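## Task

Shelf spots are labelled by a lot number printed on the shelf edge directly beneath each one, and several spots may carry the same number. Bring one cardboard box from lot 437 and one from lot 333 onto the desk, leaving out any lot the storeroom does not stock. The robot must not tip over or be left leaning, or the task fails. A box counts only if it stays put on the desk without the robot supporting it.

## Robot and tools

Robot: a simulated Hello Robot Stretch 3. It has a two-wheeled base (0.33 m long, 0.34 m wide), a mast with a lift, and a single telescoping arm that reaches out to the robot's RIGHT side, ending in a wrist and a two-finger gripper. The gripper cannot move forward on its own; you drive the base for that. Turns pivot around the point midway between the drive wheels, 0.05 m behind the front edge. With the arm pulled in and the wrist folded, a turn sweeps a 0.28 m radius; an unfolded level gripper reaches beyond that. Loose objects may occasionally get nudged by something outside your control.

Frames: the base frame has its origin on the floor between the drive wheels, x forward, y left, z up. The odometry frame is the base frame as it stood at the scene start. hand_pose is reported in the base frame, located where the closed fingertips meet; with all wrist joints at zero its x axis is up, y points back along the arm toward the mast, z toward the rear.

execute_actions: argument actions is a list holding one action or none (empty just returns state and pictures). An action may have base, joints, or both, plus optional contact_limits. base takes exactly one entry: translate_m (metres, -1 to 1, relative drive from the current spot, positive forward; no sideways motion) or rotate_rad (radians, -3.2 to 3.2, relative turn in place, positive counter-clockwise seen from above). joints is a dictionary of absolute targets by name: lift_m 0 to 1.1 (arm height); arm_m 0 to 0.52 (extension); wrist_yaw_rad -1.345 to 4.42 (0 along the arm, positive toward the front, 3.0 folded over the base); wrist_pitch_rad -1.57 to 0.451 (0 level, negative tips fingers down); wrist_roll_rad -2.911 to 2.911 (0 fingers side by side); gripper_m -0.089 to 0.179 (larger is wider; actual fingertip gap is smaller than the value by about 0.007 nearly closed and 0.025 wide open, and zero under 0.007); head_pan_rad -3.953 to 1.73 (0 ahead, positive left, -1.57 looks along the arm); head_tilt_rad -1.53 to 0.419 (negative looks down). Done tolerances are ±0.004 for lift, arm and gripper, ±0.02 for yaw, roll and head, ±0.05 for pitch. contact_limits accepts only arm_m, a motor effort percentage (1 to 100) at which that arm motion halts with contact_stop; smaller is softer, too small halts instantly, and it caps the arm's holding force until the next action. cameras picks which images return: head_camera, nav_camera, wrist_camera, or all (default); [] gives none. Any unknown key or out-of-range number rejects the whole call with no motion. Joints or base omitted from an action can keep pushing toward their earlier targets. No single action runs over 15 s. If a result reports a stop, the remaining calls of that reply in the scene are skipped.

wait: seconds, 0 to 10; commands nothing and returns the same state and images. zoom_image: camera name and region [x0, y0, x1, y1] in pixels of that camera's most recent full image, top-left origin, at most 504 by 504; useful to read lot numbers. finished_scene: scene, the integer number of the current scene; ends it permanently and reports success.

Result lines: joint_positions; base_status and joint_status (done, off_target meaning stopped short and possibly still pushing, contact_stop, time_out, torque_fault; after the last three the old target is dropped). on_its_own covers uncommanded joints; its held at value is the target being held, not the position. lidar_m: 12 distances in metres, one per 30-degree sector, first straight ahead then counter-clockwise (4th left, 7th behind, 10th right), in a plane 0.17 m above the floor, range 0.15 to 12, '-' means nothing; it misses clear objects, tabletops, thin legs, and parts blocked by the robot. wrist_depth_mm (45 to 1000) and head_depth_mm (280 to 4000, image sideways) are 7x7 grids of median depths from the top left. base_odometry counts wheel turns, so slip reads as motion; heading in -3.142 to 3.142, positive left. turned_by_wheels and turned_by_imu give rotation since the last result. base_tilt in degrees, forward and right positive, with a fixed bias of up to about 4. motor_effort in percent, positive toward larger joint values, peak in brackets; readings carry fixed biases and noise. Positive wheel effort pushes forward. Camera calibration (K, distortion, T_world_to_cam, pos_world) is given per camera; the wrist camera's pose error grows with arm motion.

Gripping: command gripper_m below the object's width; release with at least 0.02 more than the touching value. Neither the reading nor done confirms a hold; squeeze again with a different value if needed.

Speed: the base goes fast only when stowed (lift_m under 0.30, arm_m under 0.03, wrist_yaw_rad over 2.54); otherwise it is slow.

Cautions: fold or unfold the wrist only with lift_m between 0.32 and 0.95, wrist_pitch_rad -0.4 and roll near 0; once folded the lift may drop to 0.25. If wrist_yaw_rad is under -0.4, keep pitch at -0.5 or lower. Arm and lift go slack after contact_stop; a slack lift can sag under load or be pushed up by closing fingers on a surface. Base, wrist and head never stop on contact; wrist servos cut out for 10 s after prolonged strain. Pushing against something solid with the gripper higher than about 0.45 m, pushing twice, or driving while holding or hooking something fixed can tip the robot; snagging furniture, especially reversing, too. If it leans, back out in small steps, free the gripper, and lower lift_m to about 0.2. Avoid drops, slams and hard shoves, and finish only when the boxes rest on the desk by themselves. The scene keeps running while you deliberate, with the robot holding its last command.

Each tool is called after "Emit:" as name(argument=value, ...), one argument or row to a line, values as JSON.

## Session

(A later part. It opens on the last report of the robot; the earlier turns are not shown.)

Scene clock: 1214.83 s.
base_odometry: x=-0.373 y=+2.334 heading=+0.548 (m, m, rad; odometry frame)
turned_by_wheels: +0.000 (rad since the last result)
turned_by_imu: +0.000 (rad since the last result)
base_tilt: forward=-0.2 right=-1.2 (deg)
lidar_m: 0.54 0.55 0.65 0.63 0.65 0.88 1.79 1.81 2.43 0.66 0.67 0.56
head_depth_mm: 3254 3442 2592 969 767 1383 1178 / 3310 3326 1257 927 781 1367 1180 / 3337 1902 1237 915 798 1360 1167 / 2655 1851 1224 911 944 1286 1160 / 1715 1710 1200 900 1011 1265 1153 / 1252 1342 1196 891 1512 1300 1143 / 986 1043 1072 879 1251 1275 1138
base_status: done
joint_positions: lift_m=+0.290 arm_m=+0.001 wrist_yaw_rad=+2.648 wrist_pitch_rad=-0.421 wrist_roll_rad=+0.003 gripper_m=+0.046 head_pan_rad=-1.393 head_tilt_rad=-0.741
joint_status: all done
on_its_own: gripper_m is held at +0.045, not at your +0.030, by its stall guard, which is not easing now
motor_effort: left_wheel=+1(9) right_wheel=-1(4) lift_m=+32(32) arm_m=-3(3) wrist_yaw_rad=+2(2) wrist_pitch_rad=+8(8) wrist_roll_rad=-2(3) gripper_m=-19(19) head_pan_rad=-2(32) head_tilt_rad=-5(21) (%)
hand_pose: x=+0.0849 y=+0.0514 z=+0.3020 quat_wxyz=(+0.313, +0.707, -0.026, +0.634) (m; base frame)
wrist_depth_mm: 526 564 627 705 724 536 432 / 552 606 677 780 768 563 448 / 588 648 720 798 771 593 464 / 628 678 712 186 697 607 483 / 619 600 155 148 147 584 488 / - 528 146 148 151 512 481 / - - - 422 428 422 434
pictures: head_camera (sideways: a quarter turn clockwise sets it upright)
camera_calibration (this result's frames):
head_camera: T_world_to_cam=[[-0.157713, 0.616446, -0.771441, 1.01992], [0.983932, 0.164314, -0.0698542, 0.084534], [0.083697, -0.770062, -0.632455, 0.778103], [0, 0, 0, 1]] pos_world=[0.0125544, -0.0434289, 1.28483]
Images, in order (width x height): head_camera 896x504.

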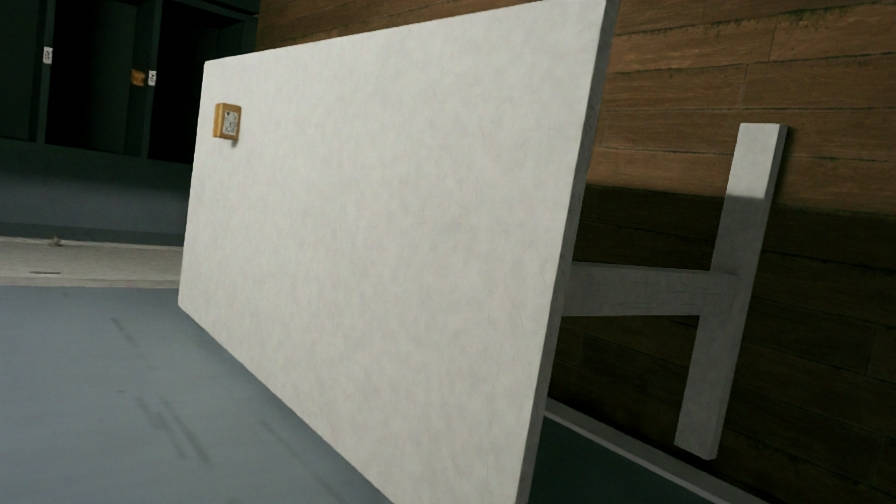

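Emit:
execute_actions(
  actions=[
    {"joints": {"lift_m": 0.85}},
  ],
  cameras=[],
)

Emit:
execute_actions(
  actions=[
    {"joints": {"wrist_yaw_rad": 0.0}},
  ],
  cameras=[],
)

Emit:
execute_actions(
  actions=[
    {"joints": {"arm_m": 0.34, "wrist_pitch_rad": -0.32}},
  ],
  cameras=["head_camera", "wrist_camera"],
)

Scene clock: 1230.63 s.
base_odometry: x=-0.373 y=+2.334 heading=+0.548 (m, m, rad; odometry frame)
turned_by_wheels: +0.000 (rad since the last result)
turned_by_imu: +0.000 (rad since the last result)
base_tilt: forward=-0.2 right=-1.1 (deg)
lidar_m: 0.54 0.55 0.65 0.63 0.65 0.88 1.79 1.81 2.45 0.66 0.67 0.56
head_depth_mm: 3299 3467 2604 968 767 1420 - / 3291 3318 1255 930 781 1393 - / 3456 1902 1242 917 799 1423 - / 2601 1851 1217 909 945 1429 - / 1712 1700 1209 896 1009 1272 1139 / 1252 1350 1184 888 1511 1298 1137 / 991 1044 1071 882 1249 1270 1139
base_status: not commanded
joint_positions: lift_m=+0.850 arm_m=+0.001 wrist_yaw_rad=+2.648 wrist_pitch_rad=-0.421 wrist_roll_rad=+0.003 gripper_m=+0.046 head_pan_rad=-1.393 head_tilt_rad=-0.741
joint_status: all done
on_its_own: gripper_m is held at +0.045, not at your +0.030, by its stall guard, which is not easing now
motor_effort: left_wheel=+0(1) right_wheel=-2(2) lift_m=+40(43) arm_m=-4(4) wrist_yaw_rad=+1(1) wrist_pitch_rad=+8(8) wrist_roll_rad=-3(2) gripper_m=-19(19) head_pan_rad=-3(2) head_tilt_rad=-6(6) (%)
hand_pose: x=+0.0849 y=+0.0514 z=+0.8617 quat_wxyz=(+0.313, +0.707, -0.026, +0.634) (m; base frame)
wrist_depth_mm: 515 557 596 699 715 539 432 / 531 584 678 765 759 557 447 / 586 646 727 834 820 588 465 / 645 708 785 186 783 619 484 / 697 761 155 148 148 624 500 / - 808 146 148 151 619 526 / - 983 - 971 980 776 539
pictures: none
No camera images: the call's "cameras" was empty. Leave "cameras" out to get every camera's image.

Scene clock: 1232.97 s.
base_odometry: x=-0.373 y=+2.334 heading=+0.548 (m, m, rad; odometry frame)
turned_by_wheels: +0.000 (rad since the last result)
turned_by_imu: +0.000 (rad since the last result)
base_tilt: forward=-0.3 right=-1.1 (deg)
lidar_m: 0.54 0.55 0.66 0.63 0.65 0.88 1.79 1.80 2.44 0.66 0.67 0.56
head_depth_mm: 3280 3455 2570 973 767 1415 - / 3393 3309 1255 927 758 1369 - / 3394 1900 1234 916 536 - - / 2624 1867 1218 909 792 1282 1161 / 1723 1715 1202 900 1009 1263 1151 / 1257 1349 1189 889 1510 1294 1146 / 987 1046 1077 881 1252 1274 1142
base_status: not commanded
joint_positions: lift_m=+0.850 arm_m=+0.001 wrist_yaw_rad=+0.003 wrist_pitch_rad=-0.421 wrist_roll_rad=+0.002 gripper_m=+0.046 head_pan_rad=-1.393 head_tilt_rad=-0.741
joint_status: all done
on_its_own: gripper_m is held at +0.045, not at your +0.030, by its stall guard, which is not easing now
motor_effort: left_wheel=+0(1) right_wheel=-2(1) lift_m=+40(40) arm_m=-4(3) wrist_yaw_rad=-3(4) wrist_pitch_rad=+8(8) wrist_roll_rad=-2(3) gripper_m=-19(19) head_pan_rad=-3(3) head_tilt_rad=-5(6) (%)
hand_pose: x=-0.0208 y=-0.3698 z=+0.8617 quat_wxyz=(+0.691, +0.149, -0.692, -0.147) (m; base frame)
wrist_depth_mm: 688 966 - - - - - / 675 763 759 741 726 - - / 568 562 559 554 545 - - / 452 451 445 187 434 472 - / 624 822 155 148 147 387 - / 701 893 146 148 151 - - / 693 - 977 956 - 967 -
pictures: none
No camera images: the call's "cameras" was empty. Leave "cameras" out to get every camera's image.

Scene clock: 1236.67 s.
base_odometry: x=-0.373 y=+2.334 heading=+0.548 (m, m, rad; odometry frame)
turned_by_wheels: +0.000 (rad since the last result)
turned_by_imu: +0.000 (rad since the last result)
base_tilt: forward=-0.2 right=-1.1 (deg)
lidar_m: 0.54 0.56 0.65 0.63 0.65 0.88 1.79 1.80 2.44 0.66 0.67 0.56
head_depth_mm: 3270 3451 3019 869 785 1381 1186 / 3369 3345 1389 850 780 1367 1169 / 3420 1896 1273 882 799 1361 1166 / 2611 1857 1219 903 948 1283 1156 / 1721 1697 1197 898 1012 1261 1152 / 1255 1349 1187 889 1508 1296 1145 / 987 1045 1070 881 1244 1263 1140
base_status: not commanded
joint_positions: lift_m=+0.850 arm_m=+0.340 wrist_yaw_rad=+0.002 wrist_pitch_rad=-0.349 wrist_roll_rad=+0.002 gripper_m=+0.046 head_pan_rad=-1.393 head_tilt_rad=-0.741
joint_status: all done
on_its_own: gripper_m is held at +0.045, not at your +0.030, by its stall guard, which is not easing now
motor_effort: left_wheel=+1(0) right_wheel=-2(1) lift_m=+40(40) arm_m=+5(5) wrist_yaw_rad=-2(3) wrist_pitch_rad=+11(14) wrist_roll_rad=-2(3) gripper_m=-19(19) head_pan_rad=-3(3) head_tilt_rad=-6(6) (%)
hand_pose: x=-0.0211 y=-0.7173 z=+0.8783 quat_wxyz=(+0.696, +0.123, -0.697, -0.122) (m; base frame)
wrist_depth_mm: 700 - - - - - - / 701 904 950 930 - - - / 653 666 665 659 642 - - / 517 507 506 187 495 - - / 416 415 154 148 147 433 - / 345 352 146 148 151 348 - / 299 299 288 280 284 285 -
pictures: head_camera (sideways: a quarter turn clockwise sets it upright), wrist_camera
camera_calibration (this result's frames):
head_camera: T_world_to_cam=[[-0.157708, 0.616541, -0.771366, 1.01982], [0.983936, 0.164288, -0.0698556, 0.0845358], [0.0836571, -0.769991, -0.632546, 0.778222], [0, 0, 0, 1]] pos_world=[0.0125525, -0.0434271, 1.28482]
wrist_camera: T_world_to_cam=[[-0.998901, -0.03945, -0.0253212, -0.0204643], [0.000938418, 0.523224, -0.852195, 1.15638], [0.0468677, -0.851282, -0.522612, 0.0155812], [0, 0, 0, 1]] pos_world=[-0.0222572, -0.592587, 0.993083]
Images, in order (width x height): head_camera 896x504, wrist_camera 644x364.

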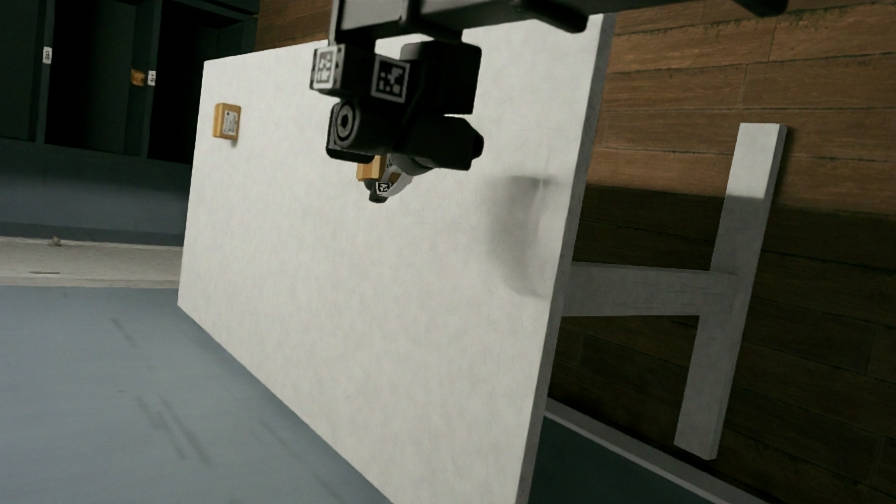

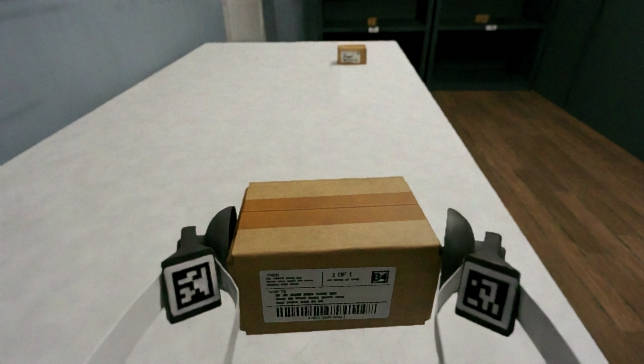

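Emit:
execute_actions(
  actions=[
    {"joints": {"lift_m": 0.735}},
  ],
  cameras=["wrist_camera"],
)

Scene clock: 1248.63 s.
base_odometry: x=-0.373 y=+2.334 heading=+0.548 (m, m, rad; odometry frame)
turned_by_wheels: +0.000 (rad since the last result)
turned_by_imu: +0.000 (rad since the last result)
base_tilt: forward=-0.3 right=-1.1 (deg)
lidar_m: 0.54 0.55 0.65 0.63 0.65 0.88 1.79 1.81 2.44 0.66 0.67 0.56
head_depth_mm: 3313 3464 2590 1032 - - - / 3298 3331 1257 1004 1119 1365 1176 / 3412 1901 1236 971 1498 1354 1164 / 2644 1858 1213 908 945 1286 1157 / 1717 1697 1196 894 1007 1264 1152 / 1261 1349 1189 889 1514 1292 1145 / 984 1043 1074 881 1246 1260 1144
base_status: not commanded
joint_positions: lift_m=+0.735 arm_m=+0.340 wrist_yaw_rad=+0.002 wrist_pitch_rad=-0.349 wrist_roll_rad=+0.002 gripper_m=+0.046 head_pan_rad=-1.393 head_tilt_rad=-0.741
joint_status: all done
on_its_own: gripper_m is held at +0.045, not at your +0.030, by its stall guard, which is not easing now
motor_effort: left_wheel=+0(1) right_wheel=-2(1) lift_m=+32(33) arm_m=+4(4) wrist_yaw_rad=-2(3) wrist_pitch_rad=+11(11) wrist_roll_rad=-2(2) gripper_m=-19(19) head_pan_rad=-3(3) head_tilt_rad=-6(5) (%)
hand_pose: x=-0.0211 y=-0.7173 z=+0.7637 quat_wxyz=(+0.696, +0.123, -0.697, -0.122) (m; base frame)
wrist_depth_mm: 699 878 - 991 - - - / 577 568 561 549 536 - - / 391 388 383 379 374 372 - / 299 294 292 186 286 284 295 / 239 238 155 148 147 235 229 / 201 203 146 148 152 200 194 / 172 171 166 161 164 164 167
pictures: wrist_camera
camera_calibration (this result's frames):
wrist_camera: T_world_to_cam=[[-0.998901, -0.0394537, -0.0253155, -0.0233757], [0.000938606, 0.523097, -0.852273, 1.05863], [0.0468678, -0.85136, -0.522485, -0.0445184], [0, 0, 0, 1]] pos_world=[-0.0222572, -0.592587, 0.878386]
Images, in order (width x height): wrist_camera 644x364.

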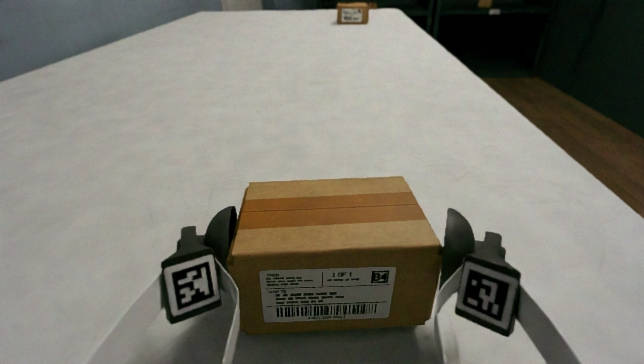

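Emit:
execute_actions(
  actions=[
    {"joints": {"gripper_m": 0.13}},
  ],
  cameras=["wrist_camera"],
)

Scene clock: 1255.80 s.
base_odometry: x=-0.373 y=+2.334 heading=+0.548 (m, m, rad; odometry frame)
turned_by_wheels: +0.000 (rad since the last result)
turned_by_imu: +0.000 (rad since the last result)
base_tilt: forward=-0.2 right=-1.1 (deg)
lidar_m: 0.54 0.55 0.65 0.63 0.65 0.88 1.79 1.80 2.43 0.66 0.67 0.56
head_depth_mm: 3297 3437 2608 1031 - - - / 3381 3333 1254 1002 1126 1372 1175 / 3429 1899 1239 970 1498 1354 1166 / 2614 1856 1216 907 946 1284 1154 / 1715 1715 1208 898 1007 1267 1150 / 1249 1347 1182 883 1498 1294 1143 / 986 1040 1069 879 1247 1271 1135
base_status: not commanded
joint_positions: lift_m=+0.735 arm_m=+0.340 wrist_yaw_rad=+0.002 wrist_pitch_rad=-0.342 wrist_roll_rad=+0.002 gripper_m=+0.130 head_pan_rad=-1.393 head_tilt_rad=-0.741
joint_status: all done
motor_effort: left_wheel=+0(0) right_wheel=-2(1) lift_m=+32(32) arm_m=+4(4) wrist_yaw_rad=-1(2) wrist_pitch_rad=+8(11) wrist_roll_rad=-2(3) gripper_m=+0(81) head_pan_rad=-3(3) head_tilt_rad=-6(6) (%)
hand_pose: x=-0.0211 y=-0.7180 z=+0.7652 quat_wxyz=(+0.696, +0.121, -0.697, -0.120) (m; base frame)
wrist_depth_mm: 698 937 - - - - - / 593 587 577 563 555 - - / 399 395 391 390 381 376 - / 302 299 298 295 293 289 - / 243 250 222 162 167 242 232 / 203 - 152 147 150 - 196 / 179 168 167 162 165 165 168
pictures: wrist_camera
camera_calibration (this result's frames):
wrist_camera: T_world_to_cam=[[-0.998901, -0.0396272, -0.0250447, -0.0236957], [0.000923057, 0.517523, -0.855669, 1.05889], [0.046869, -0.854751, -0.516917, -0.0510277], [0, 0, 0, 1]] pos_world=[-0.0222555, -0.592556, 0.87909]
Images, in order (width x height): wrist_camera 644x364.

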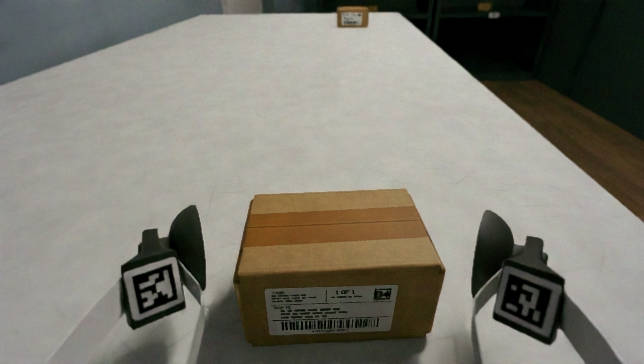

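Released; the box sits on the desk. Lift clear and retract.

Emit:
execute_actions(
  actions=[
    {"joints": {"lift_m": 0.85}},
  ],
  cameras=[],
)

Emit:
execute_actions(
  actions=[
    {"joints": {"arm_m": 0.0}},
  ],
  cameras=["head_camera"],
)

Scene clock: 1262.30 s.
base_odometry: x=-0.373 y=+2.334 heading=+0.548 (m, m, rad; odometry frame)
turned_by_wheels: +0.000 (rad since the last result)
turned_by_imu: +0.000 (rad since the last result)
base_tilt: forward=-0.3 right=-1.2 (deg)
lidar_m: 0.54 0.55 0.65 0.63 0.65 0.88 1.79 1.80 2.44 0.66 0.67 0.56
head_depth_mm: 3312 3401 2986 868 788 1374 1180 / 3333 3322 1396 836 779 1372 1169 / 3377 1896 1262 864 803 1354 1163 / 2683 1871 1219 908 949 1290 1156 / 1721 1693 1202 900 1007 1259 1147 / 1252 1347 1182 889 1510 1297 1137 / 988 1039 1071 878 1253 1274 1141
base_status: not commanded
joint_positions: lift_m=+0.850 arm_m=+0.340 wrist_yaw_rad=+0.002 wrist_pitch_rad=-0.341 wrist_roll_rad=+0.002 gripper_m=+0.130 head_pan_rad=-1.393 head_tilt_rad=-0.741
joint_status: all done
motor_effort: left_wheel=+0(0) right_wheel=-1(2) lift_m=+39(42) arm_m=+4(5) wrist_yaw_rad=-2(3) wrist_pitch_rad=+8(8) wrist_roll_rad=-2(2) gripper_m=+1(0) head_pan_rad=-3(3) head_tilt_rad=-6(6) (%)
hand_pose: x=-0.0211 y=-0.7181 z=+0.8802 quat_wxyz=(+0.696, +0.121, -0.697, -0.120) (m; base frame)
wrist_depth_mm: 691 - - - - - - / 697 922 - 972 - - - / 651 692 683 669 655 - - / 526 516 516 512 506 - - / 421 432 417 414 411 439 - / 353 - 347 345 344 - - / 306 293 298 243 286 287 -
pictures: none
No camera images: the call's "cameras" was empty. Leave "cameras" out to get every camera's image.

Scene clock: 1266.00 s.
base_odometry: x=-0.373 y=+2.334 heading=+0.548 (m, m, rad; odometry frame)
turned_by_wheels: +0.000 (rad since the last result)
turned_by_imu: +0.000 (rad since the last result)
base_tilt: forward=-0.4 right=-1.2 (deg)
lidar_m: 0.54 0.56 0.65 0.63 0.65 0.88 1.79 1.80 2.45 0.66 0.67 0.56
head_depth_mm: 3280 3476 2612 974 768 1420 - / 3318 3304 1258 925 769 1367 - / 3374 1903 1236 882 774 - - / 2650 1861 1222 909 791 1285 1158 / 1719 1696 1203 901 1008 1261 1151 / 1246 1343 1190 887 1502 1294 1142 / 987 1044 1070 879 1244 1274 1141
base_status: not commanded
joint_positions: lift_m=+0.850 arm_m=+0.001 wrist_yaw_rad=+0.002 wrist_pitch_rad=-0.341 wrist_roll_rad=+0.002 gripper_m=+0.130 head_pan_rad=-1.393 head_tilt_rad=-0.741
joint_status: all done
motor_effort: left_wheel=+0(0) right_wheel=-1(2) lift_m=+39(39) arm_m=-4(4) wrist_yaw_rad=-2(1) wrist_pitch_rad=+8(8) wrist_roll_rad=-2(2) gripper_m=+0(0) head_pan_rad=-2(2) head_tilt_rad=-5(6) (%)
hand_pose: x=-0.0211 y=-0.3793 z=+0.8802 quat_wxyz=(+0.696, +0.121, -0.697, -0.120) (m; base frame)
wrist_depth_mm: 693 997 - - - - - / 698 912 - - - - - / 646 693 684 669 669 - - / 529 526 524 495 514 - - / 423 437 418 416 412 - - / 680 - 591 - - - - / 664 - 679 - - - -
pictures: head_camera (sideways: a quarter turn clockwise sets it upright)
camera_calibration (this result's frames):
head_camera: T_world_to_cam=[[-0.157708, 0.616544, -0.771364, 1.01982], [0.983936, 0.164288, -0.0698556, 0.0845359], [0.0836566, -0.769989, -0.632549, 0.778226], [0, 0, 0, 1]] pos_world=[0.0125525, -0.043427, 1.28482]
Images, in order (width x height): head_camera 896x504.

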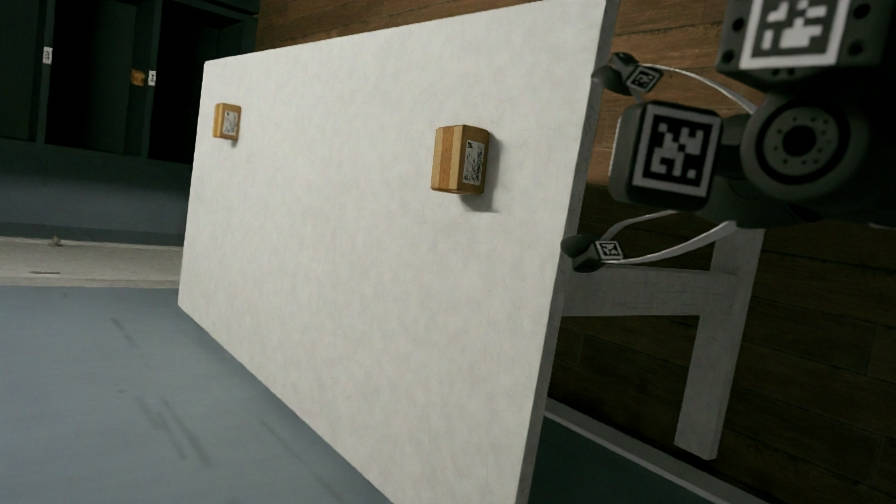

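Both boxes are on the desk. Ending scene 1.

Emit:
finished_scene(
  scene=1,
)

The scene is finished: the task was done.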